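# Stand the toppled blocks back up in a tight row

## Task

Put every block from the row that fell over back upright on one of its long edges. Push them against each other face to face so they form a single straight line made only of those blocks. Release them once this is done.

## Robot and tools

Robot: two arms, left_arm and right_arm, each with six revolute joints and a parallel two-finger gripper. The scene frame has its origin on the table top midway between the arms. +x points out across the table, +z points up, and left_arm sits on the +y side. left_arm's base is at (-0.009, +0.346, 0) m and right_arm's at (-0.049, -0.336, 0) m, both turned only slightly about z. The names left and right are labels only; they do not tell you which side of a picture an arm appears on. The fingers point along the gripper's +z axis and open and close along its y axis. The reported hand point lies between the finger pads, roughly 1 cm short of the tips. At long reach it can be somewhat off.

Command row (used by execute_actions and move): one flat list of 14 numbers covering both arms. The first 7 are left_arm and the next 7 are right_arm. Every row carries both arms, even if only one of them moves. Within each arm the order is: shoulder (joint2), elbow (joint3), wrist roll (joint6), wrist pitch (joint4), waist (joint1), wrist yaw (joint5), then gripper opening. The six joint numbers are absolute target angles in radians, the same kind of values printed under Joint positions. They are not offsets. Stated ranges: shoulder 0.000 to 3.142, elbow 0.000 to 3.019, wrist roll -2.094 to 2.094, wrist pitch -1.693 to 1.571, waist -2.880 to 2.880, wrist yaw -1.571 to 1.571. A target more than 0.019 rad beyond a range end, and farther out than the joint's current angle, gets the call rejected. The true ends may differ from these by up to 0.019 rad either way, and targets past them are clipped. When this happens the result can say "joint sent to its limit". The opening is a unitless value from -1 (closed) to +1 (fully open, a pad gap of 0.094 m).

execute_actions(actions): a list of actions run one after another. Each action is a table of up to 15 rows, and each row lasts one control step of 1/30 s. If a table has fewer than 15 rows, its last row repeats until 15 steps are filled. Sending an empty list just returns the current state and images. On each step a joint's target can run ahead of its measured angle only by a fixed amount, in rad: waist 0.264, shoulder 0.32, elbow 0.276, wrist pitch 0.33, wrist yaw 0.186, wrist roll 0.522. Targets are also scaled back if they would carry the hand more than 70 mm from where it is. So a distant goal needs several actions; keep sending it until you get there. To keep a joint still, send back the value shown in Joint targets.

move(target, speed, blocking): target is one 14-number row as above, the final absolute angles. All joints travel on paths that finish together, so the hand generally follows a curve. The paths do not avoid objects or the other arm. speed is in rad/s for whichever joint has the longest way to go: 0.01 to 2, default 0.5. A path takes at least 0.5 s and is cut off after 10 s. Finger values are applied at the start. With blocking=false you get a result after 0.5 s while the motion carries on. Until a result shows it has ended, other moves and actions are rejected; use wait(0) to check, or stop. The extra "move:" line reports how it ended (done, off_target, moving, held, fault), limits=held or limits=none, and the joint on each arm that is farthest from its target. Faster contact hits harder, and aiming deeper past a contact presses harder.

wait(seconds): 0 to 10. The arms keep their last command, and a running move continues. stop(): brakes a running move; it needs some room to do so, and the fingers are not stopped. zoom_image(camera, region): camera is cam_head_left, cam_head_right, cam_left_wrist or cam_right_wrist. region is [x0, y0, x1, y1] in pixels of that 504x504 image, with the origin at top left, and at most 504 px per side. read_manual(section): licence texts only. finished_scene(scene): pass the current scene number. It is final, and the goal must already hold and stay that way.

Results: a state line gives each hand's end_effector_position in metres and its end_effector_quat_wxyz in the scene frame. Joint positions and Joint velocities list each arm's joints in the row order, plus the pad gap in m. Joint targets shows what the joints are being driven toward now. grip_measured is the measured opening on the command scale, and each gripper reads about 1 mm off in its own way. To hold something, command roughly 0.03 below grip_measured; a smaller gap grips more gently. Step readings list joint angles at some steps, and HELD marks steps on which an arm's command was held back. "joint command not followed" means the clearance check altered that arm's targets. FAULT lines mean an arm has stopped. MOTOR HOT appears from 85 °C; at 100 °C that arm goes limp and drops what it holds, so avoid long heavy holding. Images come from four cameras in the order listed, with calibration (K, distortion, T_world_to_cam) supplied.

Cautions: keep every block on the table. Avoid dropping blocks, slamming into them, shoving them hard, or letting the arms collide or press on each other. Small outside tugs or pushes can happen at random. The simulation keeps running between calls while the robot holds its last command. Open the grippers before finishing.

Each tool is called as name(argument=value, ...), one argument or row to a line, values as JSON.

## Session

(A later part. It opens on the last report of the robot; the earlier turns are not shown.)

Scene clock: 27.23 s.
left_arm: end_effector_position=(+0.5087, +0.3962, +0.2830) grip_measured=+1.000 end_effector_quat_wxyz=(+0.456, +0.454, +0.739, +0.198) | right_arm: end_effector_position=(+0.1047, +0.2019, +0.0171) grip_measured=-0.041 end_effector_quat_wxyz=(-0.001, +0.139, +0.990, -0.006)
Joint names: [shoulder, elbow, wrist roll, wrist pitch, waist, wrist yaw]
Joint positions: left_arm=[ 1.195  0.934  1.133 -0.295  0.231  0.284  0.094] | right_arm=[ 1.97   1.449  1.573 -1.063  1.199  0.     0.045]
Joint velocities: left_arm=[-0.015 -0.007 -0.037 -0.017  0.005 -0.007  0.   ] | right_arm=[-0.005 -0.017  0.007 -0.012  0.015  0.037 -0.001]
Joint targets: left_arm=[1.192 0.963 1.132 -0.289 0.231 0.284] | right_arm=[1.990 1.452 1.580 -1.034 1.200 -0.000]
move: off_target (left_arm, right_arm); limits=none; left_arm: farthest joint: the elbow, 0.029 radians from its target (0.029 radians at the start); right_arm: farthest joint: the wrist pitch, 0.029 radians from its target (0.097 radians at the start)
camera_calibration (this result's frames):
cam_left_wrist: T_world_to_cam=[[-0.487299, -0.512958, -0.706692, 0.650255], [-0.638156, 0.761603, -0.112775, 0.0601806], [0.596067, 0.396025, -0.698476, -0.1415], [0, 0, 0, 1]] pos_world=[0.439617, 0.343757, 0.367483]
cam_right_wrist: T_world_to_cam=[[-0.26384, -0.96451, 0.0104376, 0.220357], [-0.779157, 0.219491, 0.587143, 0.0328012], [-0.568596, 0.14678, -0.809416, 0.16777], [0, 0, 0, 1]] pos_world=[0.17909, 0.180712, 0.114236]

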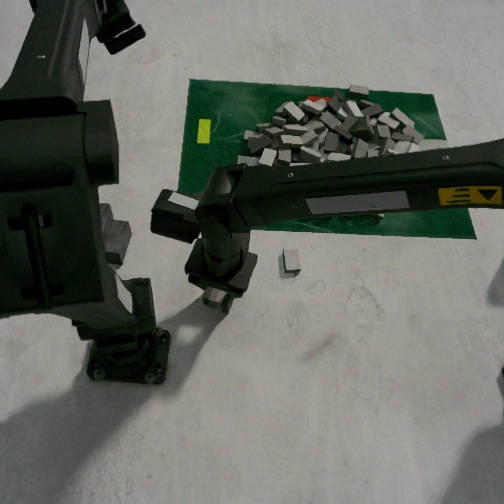

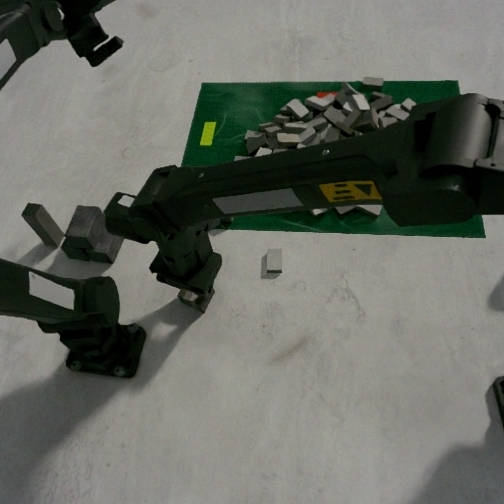

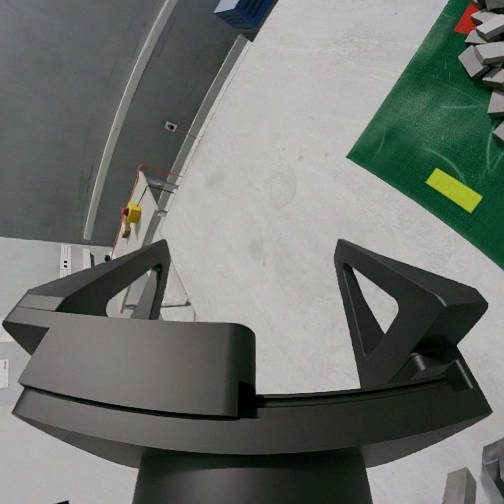

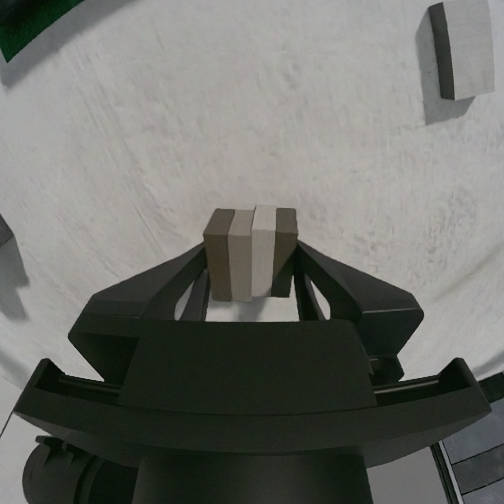

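execute_actions(
  actions=[
    [[1.192,0.963,1.132,-0.289,0.231,0.284,1,1.98,1.452,1.58,-1.055,1.2,0,0.05]],
    [[1.192,0.963,1.132,-0.289,0.231,0.284,1,1.98,1.452,1.58,-1.055,1.2,0,0.5]],
  ],
)

move(
  target=[1.192,0.963,1.132,-0.289,0.231,0.284,1,1.85,1.452,1.58,-1.11,1.2,0,0.5],
  speed=0.3,
)

move(
  target=[1.192,0.963,1.132,-0.289,0.231,0.284,1,1.71,1.194,-0.58,-1.045,0.965,0,0.5],
  speed=1.4,
)

Scene clock: 30.60 s.
left_arm: end_effector_position=(+0.5087, +0.3962, +0.2830) grip_measured=+1.000 end_effector_quat_wxyz=(+0.456, +0.454, +0.739, +0.198) | right_arm: end_effector_position=(+0.1047, +0.2017, +0.0170) grip_measured=+0.497 end_effector_quat_wxyz=(-0.001, +0.139, +0.990, -0.007)
Joint names: [shoulder, elbow, wrist roll, wrist pitch, waist, wrist yaw]
Joint positions: left_arm=[ 1.195  0.934  1.133 -0.295  0.231  0.284  0.094] | right_arm=[ 1.97   1.449  1.573 -1.063  1.199  0.     0.07 ]
Joint velocities: left_arm=[-0.015  0.012  0.051  0.002 -0.005  0.022  0.   ] | right_arm=[-0.005 -0.022  0.022 -0.012 -0.015 -0.051  0.   ]
Joint targets: left_arm=[1.192 0.963 1.132 -0.289 0.231 0.284] | right_arm=[1.980 1.452 1.580 -1.055 1.200 0.000]
Step readings (joint positions; steps 1 to 15: 1st action; 16 to 30: 2nd action):
0: left_arm=[1.195 0.934 1.133 -0.295 0.231 0.284] | right_arm=[1.970 1.449 1.573 -1.063 1.199 0.000]
1: left_arm=[1.195 0.934 1.133 -0.295 0.231 0.284] | right_arm=[1.970 1.449 1.573 -1.063 1.199 0.000]
2: left_arm=[1.195 0.934 1.133 -0.295 0.231 0.284] | right_arm=[1.970 1.449 1.573 -1.063 1.199 0.000]
4: left_arm=[1.195 0.934 1.133 -0.295 0.231 0.284] | right_arm=[1.970 1.449 1.573 -1.063 1.199 0.000]
8: left_arm=[1.195 0.934 1.133 -0.295 0.231 0.284] | right_arm=[1.970 1.449 1.573 -1.063 1.199 0.000]
15: left_arm=[1.195 0.934 1.133 -0.295 0.231 0.284] | right_arm=[1.970 1.449 1.573 -1.063 1.199 0.000]
16: left_arm=[1.195 0.934 1.133 -0.295 0.231 0.284] | right_arm=[1.970 1.449 1.573 -1.063 1.199 0.000]
17: left_arm=[1.195 0.934 1.133 -0.295 0.231 0.284] | right_arm=[1.970 1.449 1.573 -1.063 1.199 0.000]
19: left_arm=[1.195 0.934 1.133 -0.295 0.231 0.284] | right_arm=[1.970 1.449 1.573 -1.063 1.199 0.000]
23: left_arm=[1.195 0.934 1.133 -0.295 0.231 0.284] | right_arm=[1.970 1.449 1.573 -1.063 1.199 0.000]
30: Joint positions above
camera_calibration (this result's frames):
cam_left_wrist: T_world_to_cam=[[-0.487299, -0.512958, -0.706692, 0.650255], [-0.638156, 0.761603, -0.112775, 0.0601806], [0.596067, 0.396025, -0.698476, -0.1415], [0, 0, 0, 1]] pos_world=[0.439617, 0.343757, 0.367483]
cam_right_wrist: T_world_to_cam=[[-0.263839, -0.964506, 0.0108191, 0.220185], [-0.779096, 0.219707, 0.587144, 0.0328244], [-0.568681, 0.146483, -0.80941, 0.167735], [0, 0, 0, 1]] pos_world=[0.179054, 0.180588, 0.114111]

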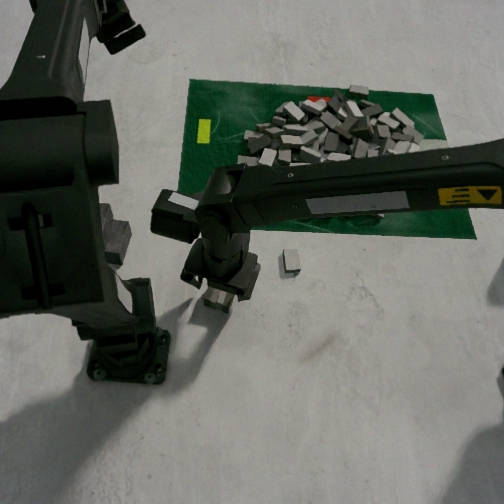

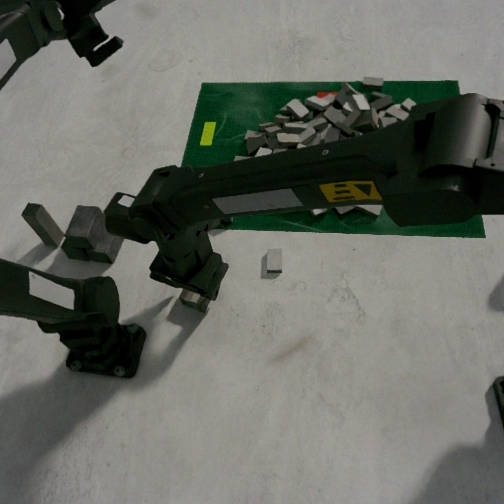

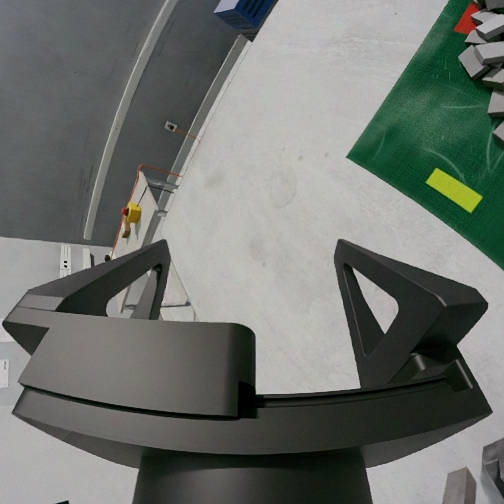

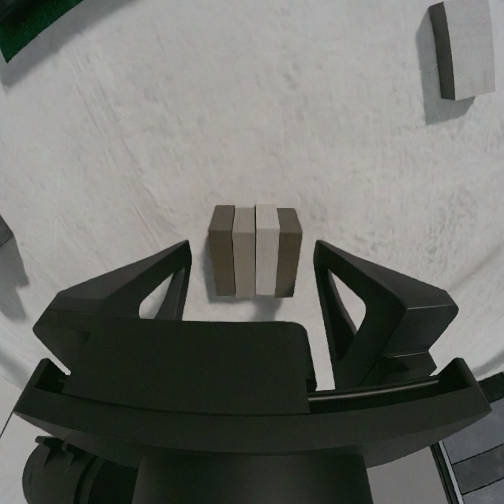

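Scene clock: 31.47 s.
left_arm: end_effector_position=(+0.5087, +0.3962, +0.2830) grip_measured=+1.000 end_effector_quat_wxyz=(+0.456, +0.454, +0.739, +0.198) | right_arm: end_effector_position=(+0.1050, +0.2026, +0.0900) grip_measured=+0.497 end_effector_quat_wxyz=(+0.006, +0.139, +0.989, +0.042)
Joint names: [shoulder, elbow, wrist roll, wrist pitch, waist, wrist yaw]
Joint positions: left_arm=[ 1.195  0.934  1.133 -0.295  0.231  0.284  0.094] | right_arm=[ 1.834  1.449  1.573 -1.102  1.199  0.     0.07 ]
Joint velocities: left_arm=[-0.015 -0.012  0.007 -0.007 -0.005 -0.022  0.   ] | right_arm=[ 0.024 -0.007  0.037  0.007 -0.015  0.007  0.   ]
Joint targets: left_arm=[1.192 0.963 1.132 -0.289 0.231 0.284] | right_arm=[1.850 1.452 1.580 -1.110 1.200 -0.000]
move: off_target (left_arm); limits=none; left_arm: farthest joint: the elbow, 0.029 radians from its target (0.029 radians at the start); right_arm: farthest joint: the shoulder, 0.016 radians from its target (0.120 radians at the start)
camera_calibration (this result's frames):
cam_left_wrist: T_world_to_cam=[[-0.487299, -0.512958, -0.706692, 0.650255], [-0.638156, 0.761603, -0.112775, 0.0601806], [0.596067, 0.396025, -0.698476, -0.1415], [0, 0, 0, 1]] pos_world=[0.439617, 0.343757, 0.367483]
cam_right_wrist: T_world_to_cam=[[-0.262833, -0.96097, -0.0863443, 0.228247], [-0.794699, 0.164867, 0.584185, 0.00293678], [-0.547149, 0.222161, -0.807014, 0.209086], [0, 0, 0, 1]] pos_world=[0.176726, 0.172403, 0.186727]

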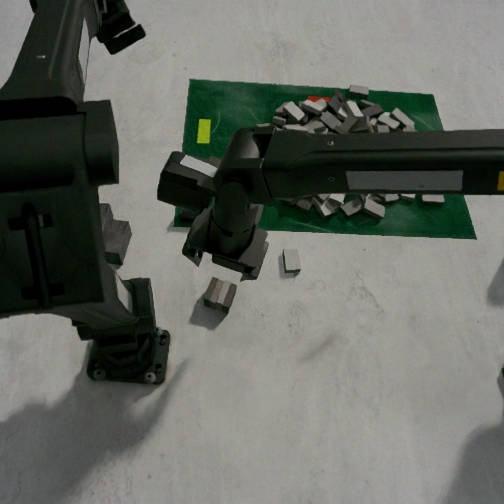

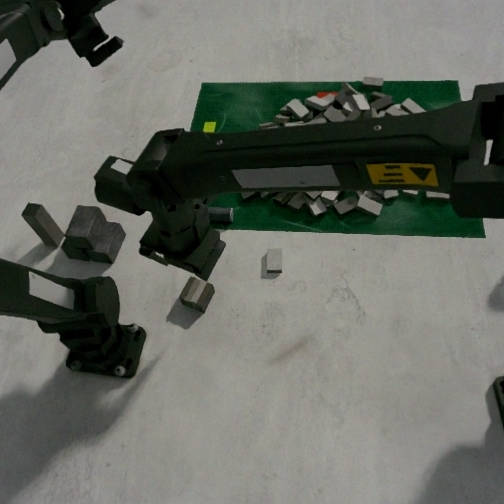

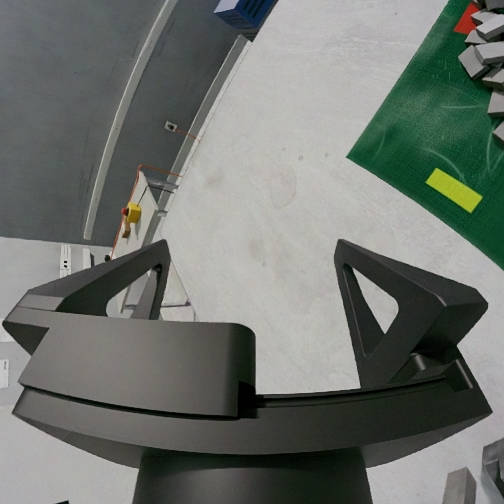

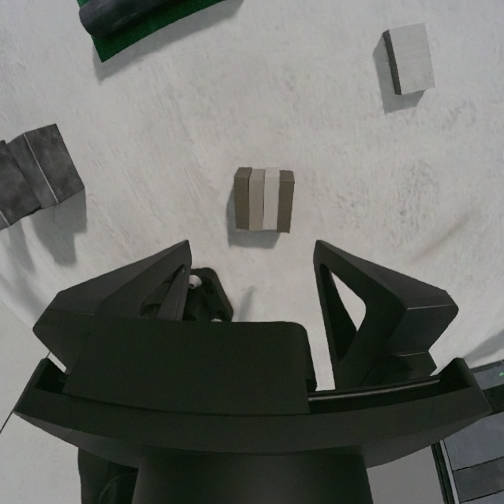

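Scene clock: 34.07 s.
left_arm: end_effector_position=(+0.5087, +0.3962, +0.2830) grip_measured=+1.000 end_effector_quat_wxyz=(+0.456, +0.454, +0.739, +0.198) | right_arm: end_effector_position=(+0.1793, +0.0800, +0.0582) grip_measured=+0.497 end_effector_quat_wxyz=(+0.003, +0.732, -0.682, +0.001)
Joint names: [shoulder, elbow, wrist roll, wrist pitch, waist, wrist yaw]
Joint positions: left_arm=[ 1.195  0.934  1.133 -0.295  0.231  0.284  0.094] | right_arm=[ 1.721  1.198 -0.571 -1.055  0.976  0.     0.07 ]
Joint velocities: left_arm=[ 0.005 -0.012 -0.007  0.002  0.005 -0.066  0.   ] | right_arm=[-0.024 -0.012 -0.066 -0.012  0.015 -0.066 -0.   ]
Joint targets: left_arm=[1.192 0.963 1.132 -0.289 0.231 0.284] | right_arm=[1.710 1.194 -0.580 -1.045 0.965 -0.000]
move: off_target (left_arm); limits=none; left_arm: farthest joint: the elbow, 0.029 radians from its target (0.029 radians at the start); right_arm: farthest joint: the waist, 0.011 radians from its target (0.234 radians at the start)
camera_calibration (this result's frames):
cam_left_wrist: T_world_to_cam=[[-0.487299, -0.512958, -0.706692, 0.650255], [-0.638156, 0.761603, -0.112775, 0.0601806], [0.596067, 0.396025, -0.698476, -0.1415], [0, 0, 0, 1]] pos_world=[0.439617, 0.343757, 0.367483]
cam_right_wrist: T_world_to_cam=[[0.996547, 0.0827943, -0.00622189, -0.186807], [0.0704077, -0.802982, 0.59183, 0.0227041], [0.0440041, -0.590225, -0.806039, 0.210296], [0, 0, 0, 1]] pos_world=[0.17531, 0.157819, 0.154907]

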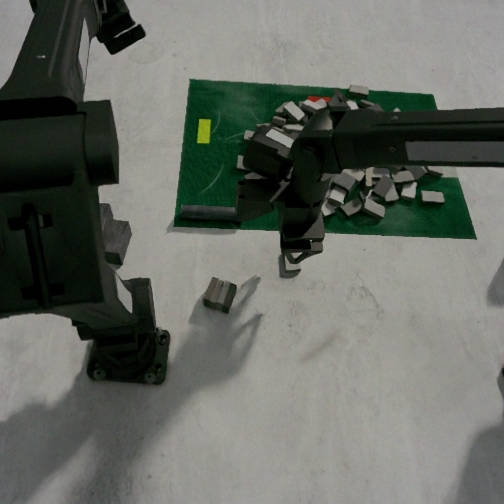

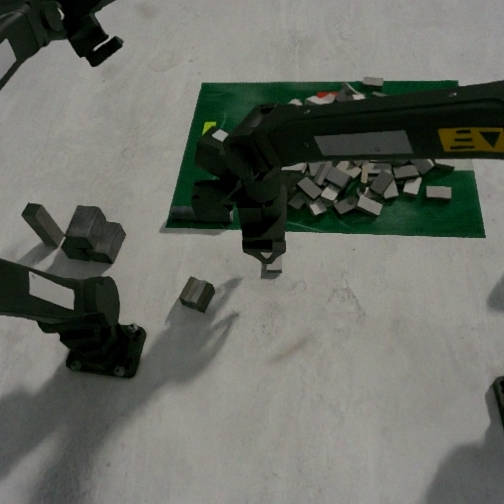

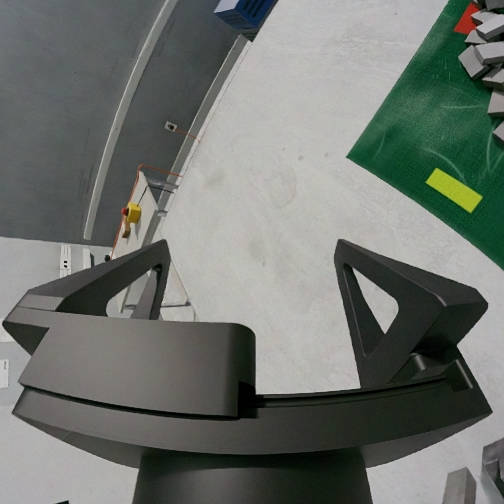

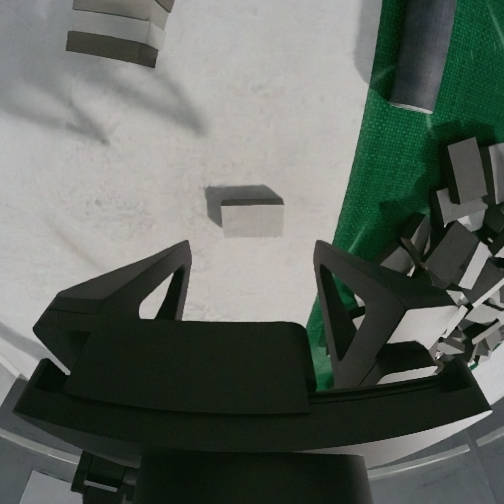

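move(
  target=[1.192,0.963,1.132,-0.289,0.231,0.284,1,1.793,1.124,-0.58,-0.91,0.955,0,0.3],
  speed=0.25,
)

execute_actions(
  actions=[
    [[1.192,0.963,1.132,-0.289,0.231,0.284,1,1.793,1.124,-0.58,-0.91,0.955,0,0]],
    [[1.192,0.963,1.132,-0.289,0.231,0.284,1,1.793,1.124,-0.58,-0.91,0.955,0,-0.17]],
  ],
)

move(
  target=[1.192,0.963,1.132,-0.289,0.231,0.284,1,1.78,1.124,0.01,-0.91,0.955,0,-0.17],
)

execute_actions(
  actions=[
    [[1.192,0.963,1.132,-0.289,0.231,0.284,1,1.78,1.124,0.01,-0.91,0.955,0,0.3]],
  ],
)

move(
  target=[1.192,0.963,1.132,-0.289,0.231,0.284,1,1.93,1.5,0.01,-1.42,0.955,0,0.3],
)

move(
  target=[1.192,0.963,1.132,-0.289,0.231,0.284,1,2.028,1.439,0.01,-1.379,0.955,0,0.3],
  speed=0.15,
)

Scene clock: 37.80 s.
left_arm: end_effector_position=(+0.5087, +0.3962, +0.2830) grip_measured=+1.000 end_effector_quat_wxyz=(+0.456, +0.454, +0.739, +0.198) | right_arm: end_effector_position=(+0.1794, +0.0727, +0.0090) grip_measured=+0.303 end_effector_quat_wxyz=(+0.001, +0.729, -0.684, +0.000)
Joint names: [shoulder, elbow, wrist roll, wrist pitch, waist, wrist yaw]
Joint positions: left_arm=[ 1.195  0.934  1.133 -0.295  0.231  0.284  0.094] | right_arm=[ 1.777  1.124 -0.572 -0.92   0.968  0.     0.061]
Joint velocities: left_arm=[ 0.015 -0.002  0.037 -0.007 -0.015 -0.022  0.   ] | right_arm=[-0.024 -0.007 -0.051 -0.002 -0.015 -0.022  0.   ]
Joint targets: left_arm=[1.192 0.963 1.132 -0.289 0.231 0.284] | right_arm=[1.793 1.124 -0.580 -0.910 0.955 0.000]
move: off_target (left_arm); limits=none; left_arm: farthest joint: the elbow, 0.029 radians from its target (0.029 radians at the start); right_arm: farthest joint: the shoulder, 0.016 radians from its target (0.072 radians at the start)
camera_calibration (this result's frames):
cam_left_wrist: T_world_to_cam=[[-0.487299, -0.512958, -0.706692, 0.650255], [-0.638156, 0.761603, -0.112775, 0.0601806], [0.596067, 0.396025, -0.698476, -0.1415], [0, 0, 0, 1]] pos_world=[0.439617, 0.343757, 0.367483]
cam_right_wrist: T_world_to_cam=[[0.997131, 0.0755877, -0.00391178, -0.186159], [0.0633821, -0.805637, 0.58901, 0.04742], [0.0413704, -0.587568, -0.808116, 0.166556], [0, 0, 0, 1]] pos_world=[0.175729, 0.150137, 0.105937]

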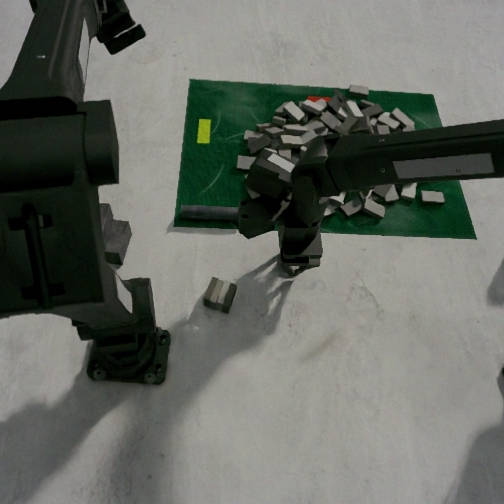

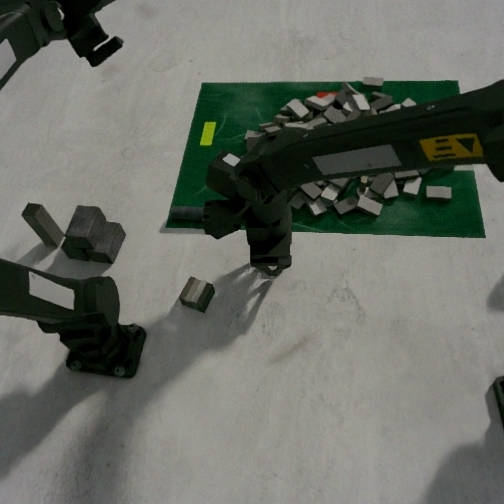

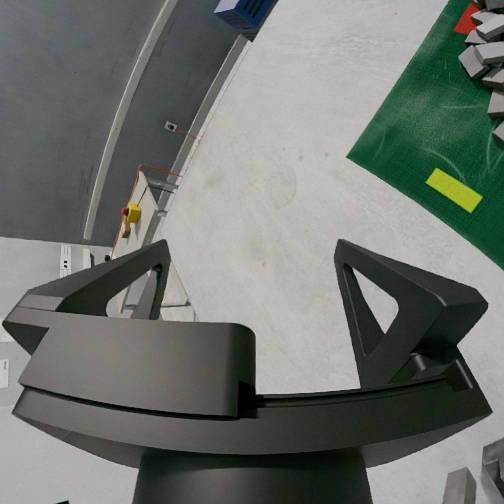

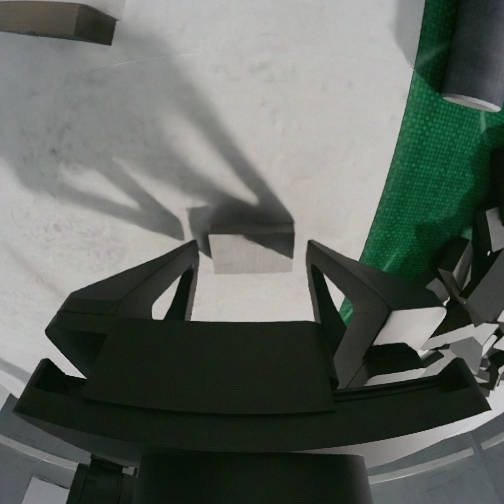

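Scene clock: 38.80 s.
left_arm: end_effector_position=(+0.5087, +0.3962, +0.2830) grip_measured=+1.000 end_effector_quat_wxyz=(+0.456, +0.454, +0.739, +0.198) | right_arm: end_effector_position=(+0.1794, +0.0727, +0.0090) grip_measured=-0.077 end_effector_quat_wxyz=(+0.001, +0.729, -0.684, +0.000)
Joint names: [shoulder, elbow, wrist roll, wrist pitch, waist, wrist yaw]
Joint positions: left_arm=[ 1.195  0.934  1.133 -0.295  0.231  0.284  0.094] | right_arm=[ 1.777  1.124 -0.572 -0.92   0.968  0.     0.043]
Joint velocities: left_arm=[ 0.005 -0.022  0.022  0.002 -0.005 -0.051  0.   ] | right_arm=[-0.005 -0.012 -0.007 -0.002 -0.005  0.022  0.001]
Joint targets: left_arm=[1.192 0.963 1.132 -0.289 0.231 0.284] | right_arm=[1.793 1.124 -0.580 -0.910 0.955 -0.000]
Step readings (joint positions; steps 1 to 15: 1st action; 16 to 30: 2nd action):
0: left_arm=[1.195 0.934 1.133 -0.295 0.231 0.284] | right_arm=[1.777 1.124 -0.572 -0.920 0.968 0.000]
1: left_arm=[1.195 0.934 1.133 -0.295 0.231 0.284] | right_arm=[1.777 1.124 -0.572 -0.920 0.968 0.000]
2: left_arm=[1.195 0.934 1.133 -0.295 0.231 0.284] | right_arm=[1.777 1.124 -0.572 -0.920 0.968 0.000]
4: left_arm=[1.195 0.934 1.133 -0.295 0.231 0.284] | right_arm=[1.777 1.124 -0.572 -0.920 0.968 0.000]
8: left_arm=[1.195 0.934 1.133 -0.295 0.231 0.284] | right_arm=[1.777 1.124 -0.572 -0.920 0.968 0.000]
15: left_arm=[1.195 0.934 1.133 -0.295 0.231 0.284] | right_arm=[1.777 1.124 -0.572 -0.920 0.968 0.000]
16: left_arm=[1.195 0.934 1.133 -0.295 0.231 0.284] | right_arm=[1.777 1.124 -0.572 -0.920 0.968 0.000]
17: left_arm=[1.195 0.934 1.133 -0.295 0.231 0.284] | right_arm=[1.777 1.124 -0.572 -0.920 0.968 0.000]
19: left_arm=[1.195 0.934 1.133 -0.295 0.231 0.284] | right_arm=[1.777 1.124 -0.572 -0.920 0.968 0.000]
23: left_arm=[1.195 0.934 1.133 -0.295 0.231 0.284] | right_arm=[1.777 1.124 -0.572 -0.920 0.968 0.000]
30: Joint positions above
camera_calibration (this result's frames):
cam_left_wrist: T_world_to_cam=[[-0.487299, -0.512958, -0.706692, 0.650255], [-0.638156, 0.761603, -0.112775, 0.0601806], [0.596067, 0.396025, -0.698476, -0.1415], [0, 0, 0, 1]] pos_world=[0.439617, 0.343757, 0.367483]
cam_right_wrist: T_world_to_cam=[[0.997103, 0.0759681, -0.0039127, -0.186181], [0.06369, -0.805613, 0.589009, 0.047363], [0.0415938, -0.587552, -0.808117, 0.166514], [0, 0, 0, 1]] pos_world=[0.175699, 0.150136, 0.105937]

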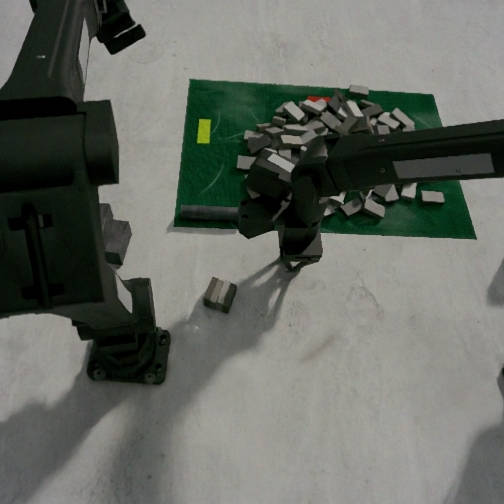

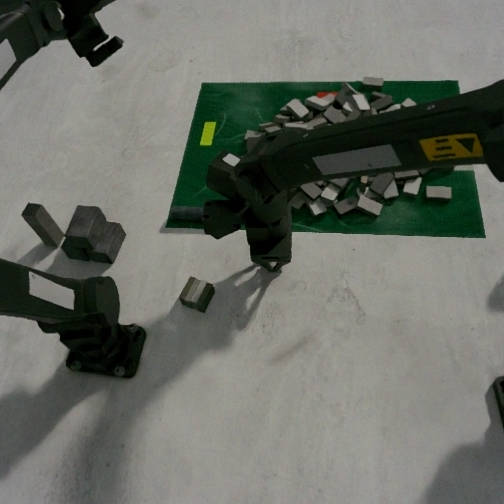

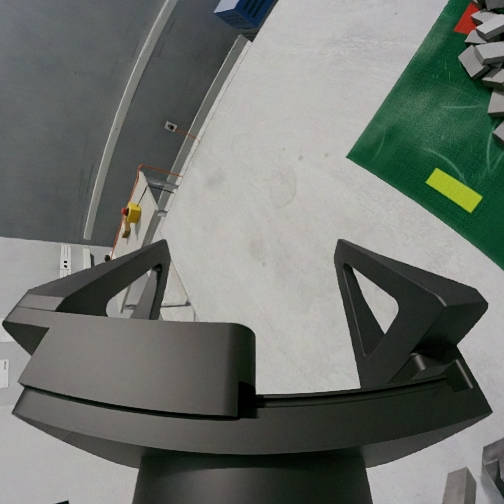

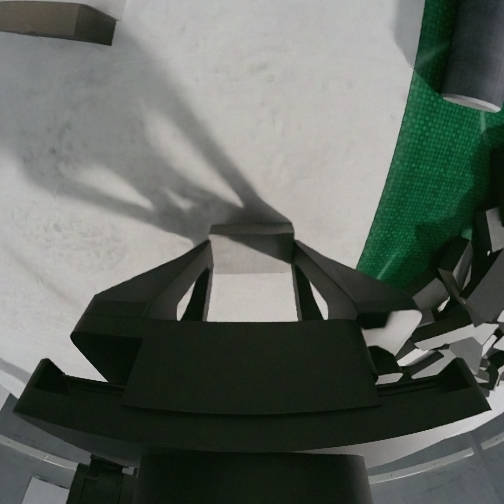

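Scene clock: 40.73 s.
left_arm: end_effector_position=(+0.5087, +0.3962, +0.2830) grip_measured=+1.000 end_effector_quat_wxyz=(+0.456, +0.454, +0.739, +0.198) | right_arm: end_effector_position=(+0.1797, +0.0733, +0.0090) grip_measured=-0.077 end_effector_quat_wxyz=(+0.000, -0.507, +0.862, +0.000)
Joint names: [shoulder, elbow, wrist roll, wrist pitch, waist, wrist yaw]
Joint positions: left_arm=[ 1.195  0.934  1.133 -0.295  0.231  0.284  0.094] | right_arm=[ 1.777  1.124 -0.    -0.917  0.968  0.     0.043]
Joint velocities: left_arm=[-0.005 -0.012 -0.022  0.007 -0.005 -0.007  0.   ] | right_arm=[-0.005  0.007  0.037 -0.012  0.024  0.007  0.001]
Joint targets: left_arm=[1.192 0.963 1.132 -0.289 0.231 0.284] | right_arm=[1.780 1.124 0.010 -0.910 0.955 -0.000]
move: off_target (left_arm); limits=none; left_arm: farthest joint: the elbow, 0.029 radians from its target (0.029 radians at the start); right_arm: farthest joint: the waist, 0.013 radians from its target (0.013 radians at the start)
camera_calibration (this result's frames):
cam_left_wrist: T_world_to_cam=[[-0.487299, -0.512958, -0.706692, 0.650255], [-0.638156, 0.761603, -0.112775, 0.0601806], [0.596067, 0.396025, -0.698476, -0.1415], [0, 0, 0, 1]] pos_world=[0.439617, 0.343757, 0.367483]
cam_right_wrist: T_world_to_cam=[[0.879595, -0.475718, -0.00233039, -0.125033], [-0.383959, -0.712809, 0.586923, 0.121546], [-0.280871, -0.51536, -0.809639, 0.219565], [0, 0, 0, 1]] pos_world=[0.218316, 0.140313, 0.106139]

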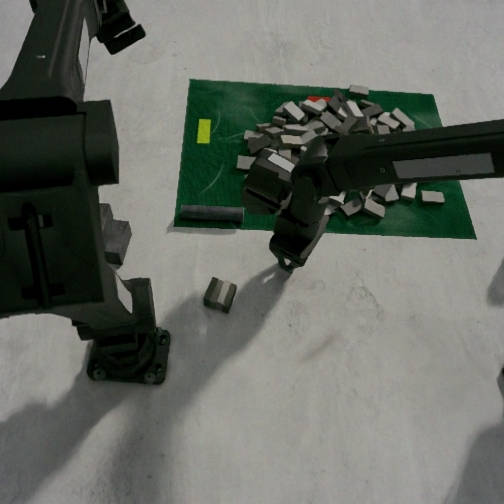

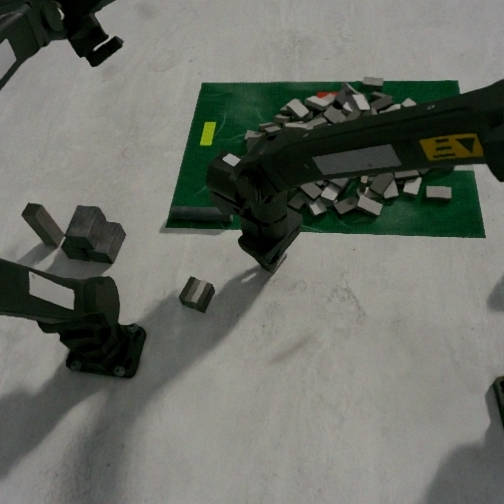

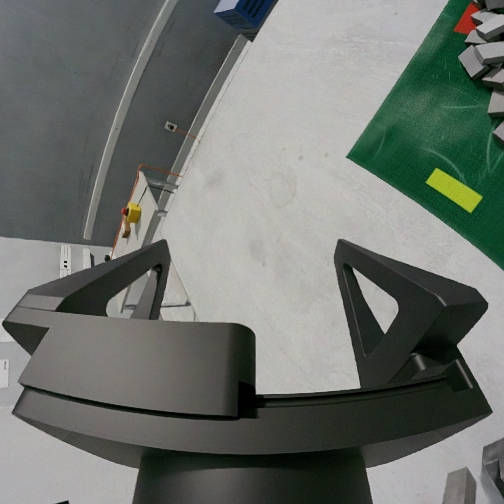

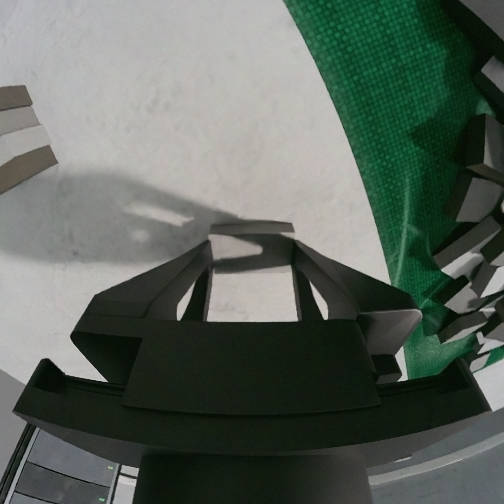

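Scene clock: 41.23 s.
left_arm: end_effector_position=(+0.5087, +0.3962, +0.2830) grip_measured=+1.000 end_effector_quat_wxyz=(+0.456, +0.454, +0.739, +0.198) | right_arm: end_effector_position=(+0.1797, +0.0733, +0.0090) grip_measured=+0.297 end_effector_quat_wxyz=(+0.000, -0.506, +0.863, +0.000)
Joint names: [shoulder, elbow, wrist roll, wrist pitch, waist, wrist yaw]
Joint positions: left_arm=[ 1.195  0.934  1.133 -0.295  0.231  0.284  0.094] | right_arm=[ 1.777  1.124  0.002 -0.917  0.968  0.     0.061]
Joint velocities: left_arm=[ 0.005  0.002 -0.037 -0.022 -0.005 -0.007  0.   ] | right_arm=[-0.005 -0.012  0.007 -0.002 -0.015 -0.007 -0.   ]
Joint targets: left_arm=[1.192 0.963 1.132 -0.289 0.231 0.284] | right_arm=[1.780 1.124 0.010 -0.910 0.955 0.000]
Step readings (joint positions):
0: left_arm=[1.195 0.934 1.133 -0.295 0.231 0.284] | right_arm=[1.777 1.124 -0.000 -0.917 0.968 0.000]
1: left_arm=[1.195 0.934 1.133 -0.295 0.231 0.284] | right_arm=[1.777 1.124 0.000 -0.917 0.968 0.000]
2: left_arm=[1.195 0.934 1.133 -0.295 0.231 0.284] | right_arm=[1.777 1.124 0.001 -0.917 0.968 0.000]
4: left_arm=[1.195 0.934 1.133 -0.295 0.231 0.284] | right_arm=[1.777 1.124 0.001 -0.917 0.968 0.000]
8: left_arm=[1.195 0.934 1.133 -0.295 0.231 0.284] | right_arm=[1.777 1.124 0.001 -0.917 0.968 0.000]
15: Joint positions above
camera_calibration (this result's frames):
cam_left_wrist: T_world_to_cam=[[-0.487299, -0.512958, -0.706692, 0.650255], [-0.638156, 0.761603, -0.112775, 0.0601806], [0.596067, 0.396025, -0.698476, -0.1415], [0, 0, 0, 1]] pos_world=[0.439617, 0.343757, 0.367483]
cam_right_wrist: T_world_to_cam=[[0.878686, -0.477395, -0.00233075, -0.124747], [-0.385318, -0.712075, 0.586923, 0.121736], [-0.281854, -0.514823, -0.809639, 0.219702], [0, 0, 0, 1]] pos_world=[0.218444, 0.140239, 0.106139]

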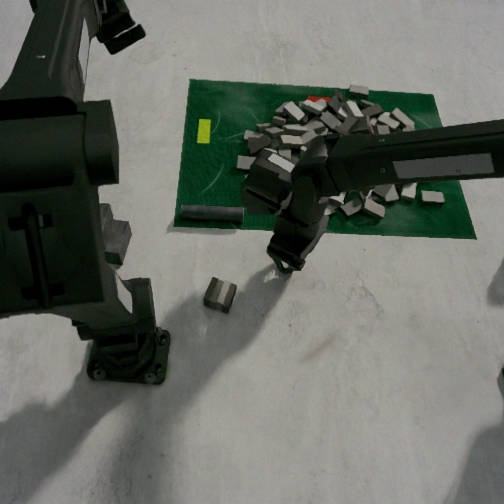

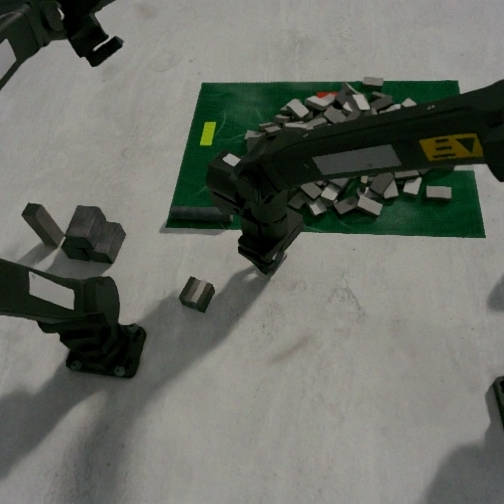

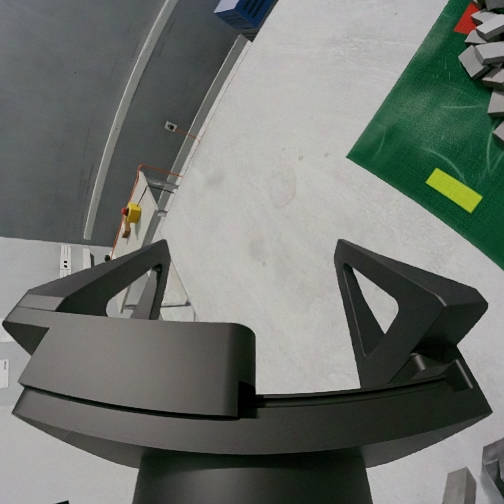

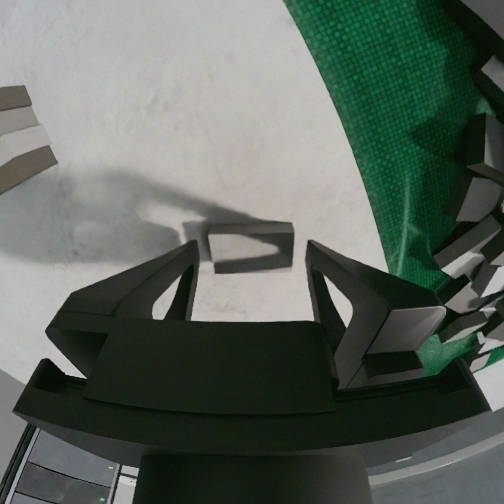

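Scene clock: 42.77 s.
left_arm: end_effector_position=(+0.5087, +0.3962, +0.2830) grip_measured=+1.000 end_effector_quat_wxyz=(+0.456, +0.454, +0.739, +0.198) | right_arm: end_effector_position=(+0.1880, +0.0882, +0.0670) grip_measured=+0.297 end_effector_quat_wxyz=(-0.121, -0.501, +0.854, -0.071)
Joint names: [shoulder, elbow, wrist roll, wrist pitch, waist, wrist yaw]
Joint positions: left_arm=[ 1.195  0.934  1.133 -0.295  0.231  0.284  0.094] | right_arm=[ 1.902  1.46   0.002 -1.411  0.968  0.     0.061]
Joint velocities: left_arm=[-0.024 -0.012 -0.037 -0.007 -0.005  0.037  0.   ] | right_arm=[-0.005 -0.017  0.022 -0.002 -0.005 -0.066  0.   ]
Joint targets: left_arm=[1.192 0.963 1.132 -0.289 0.231 0.284] | right_arm=[1.930 1.500 0.010 -1.420 0.955 -0.000]
move: off_target (left_arm, right_arm); limits=none; left_arm: farthest joint: the elbow, 0.029 radians from its target (0.029 radians at the start); right_arm: farthest joint: the elbow, 0.040 radians from its target (0.376 radians at the start)
camera_calibration (this result's frames):
cam_left_wrist: T_world_to_cam=[[-0.487299, -0.512958, -0.706692, 0.650255], [-0.638156, 0.761603, -0.112775, 0.0601806], [0.596067, 0.396025, -0.698476, -0.1415], [0, 0, 0, 1]] pos_world=[0.439617, 0.343757, 0.367483]
cam_right_wrist: T_world_to_cam=[[0.878173, -0.478317, -0.00510261, -0.124423], [-0.290353, -0.541494, 0.788974, 0.0549713], [-0.380143, -0.691374, -0.614405, 0.297631], [0, 0, 0, 1]] pos_world=[0.238368, 0.176027, 0.13886]

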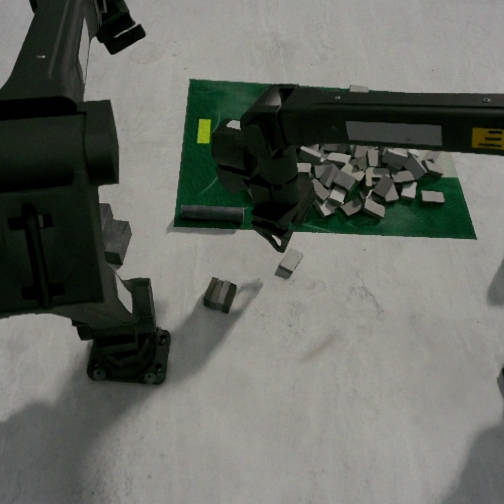

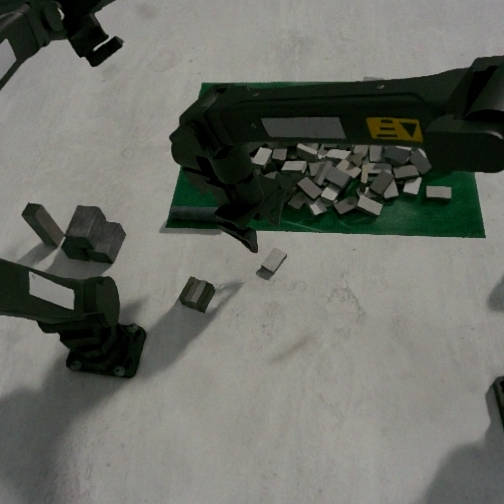

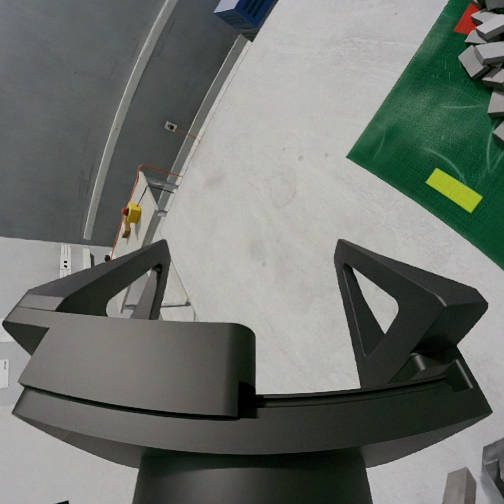

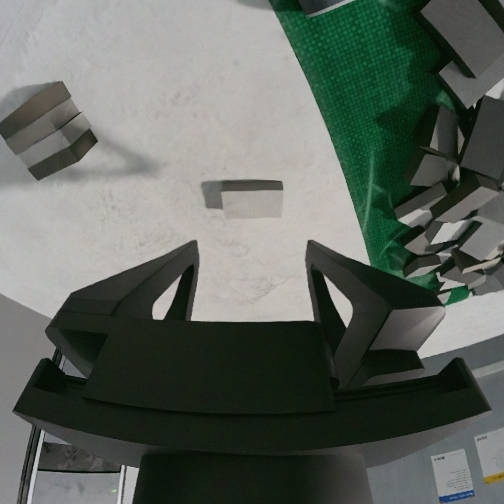

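Scene clock: 44.00 s.
left_arm: end_effector_position=(+0.5087, +0.3962, +0.2830) grip_measured=+1.000 end_effector_quat_wxyz=(+0.456, +0.454, +0.739, +0.198) | right_arm: end_effector_position=(+0.1820, +0.0775, +0.0125) grip_measured=+0.297 end_effector_quat_wxyz=(-0.164, -0.497, +0.847, -0.096)
Joint names: [shoulder, elbow, wrist roll, wrist pitch, waist, wrist yaw]
Joint positions: left_arm=[ 1.195  0.934  1.133 -0.295  0.231  0.284  0.094] | right_arm=[ 2.006  1.441  0.002 -1.388  0.968  0.     0.061]
Joint velocities: left_arm=[-0.005  0.017  0.037  0.002 -0.005  0.081  0.   ] | right_arm=[ 0.005 -0.002 -0.022 -0.007 -0.005  0.007 -0.   ]
Joint targets: left_arm=[1.192 0.963 1.132 -0.289 0.231 0.284] | right_arm=[2.028 1.439 0.010 -1.379 0.955 0.000]
move: off_target (left_arm, right_arm); limits=none; left_arm: farthest joint: the elbow, 0.029 radians from its target (0.029 radians at the start); right_arm: farthest joint: the shoulder, 0.022 radians from its target (0.126 radians at the start)
camera_calibration (this result's frames):
cam_left_wrist: T_world_to_cam=[[-0.487299, -0.512958, -0.706692, 0.650255], [-0.638156, 0.761603, -0.112775, 0.0601806], [0.596067, 0.396025, -0.698476, -0.1415], [0, 0, 0, 1]] pos_world=[0.439617, 0.343757, 0.367483]
cam_right_wrist: T_world_to_cam=[[0.8779, -0.478806, -0.00600572, -0.124489], [-0.250254, -0.469467, 0.846743, 0.0768802], [-0.408245, -0.741853, -0.531969, 0.262442], [0, 0, 0, 1]] pos_world=[0.235669, 0.17118, 0.0737653]

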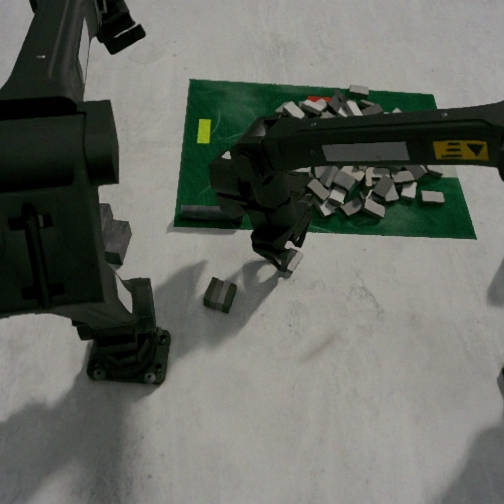

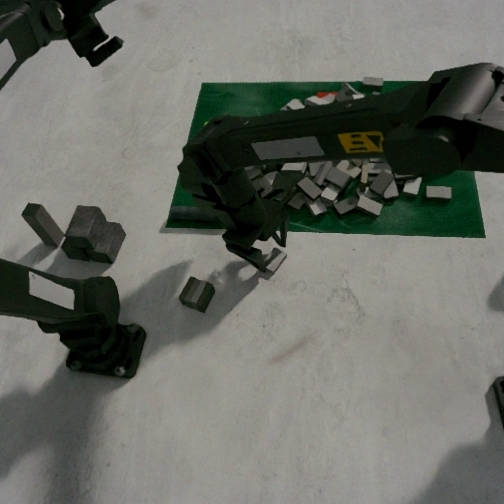

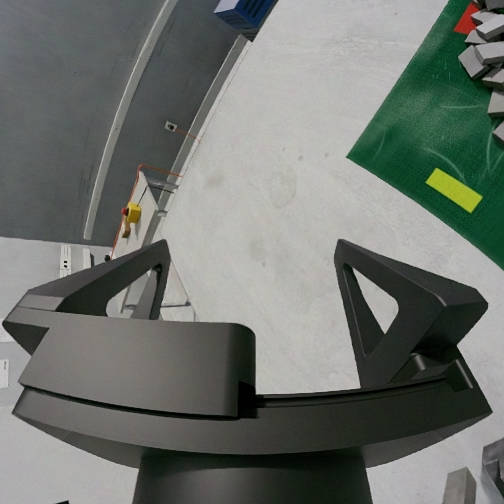

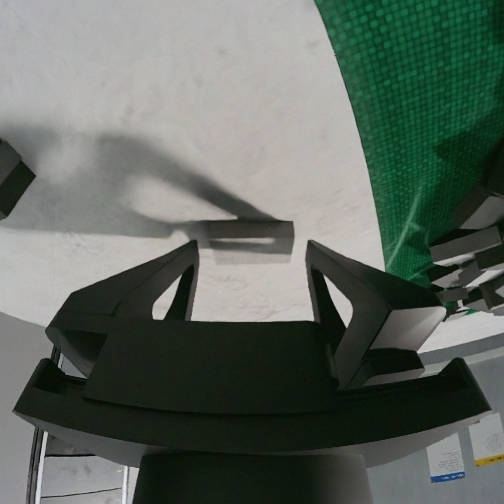

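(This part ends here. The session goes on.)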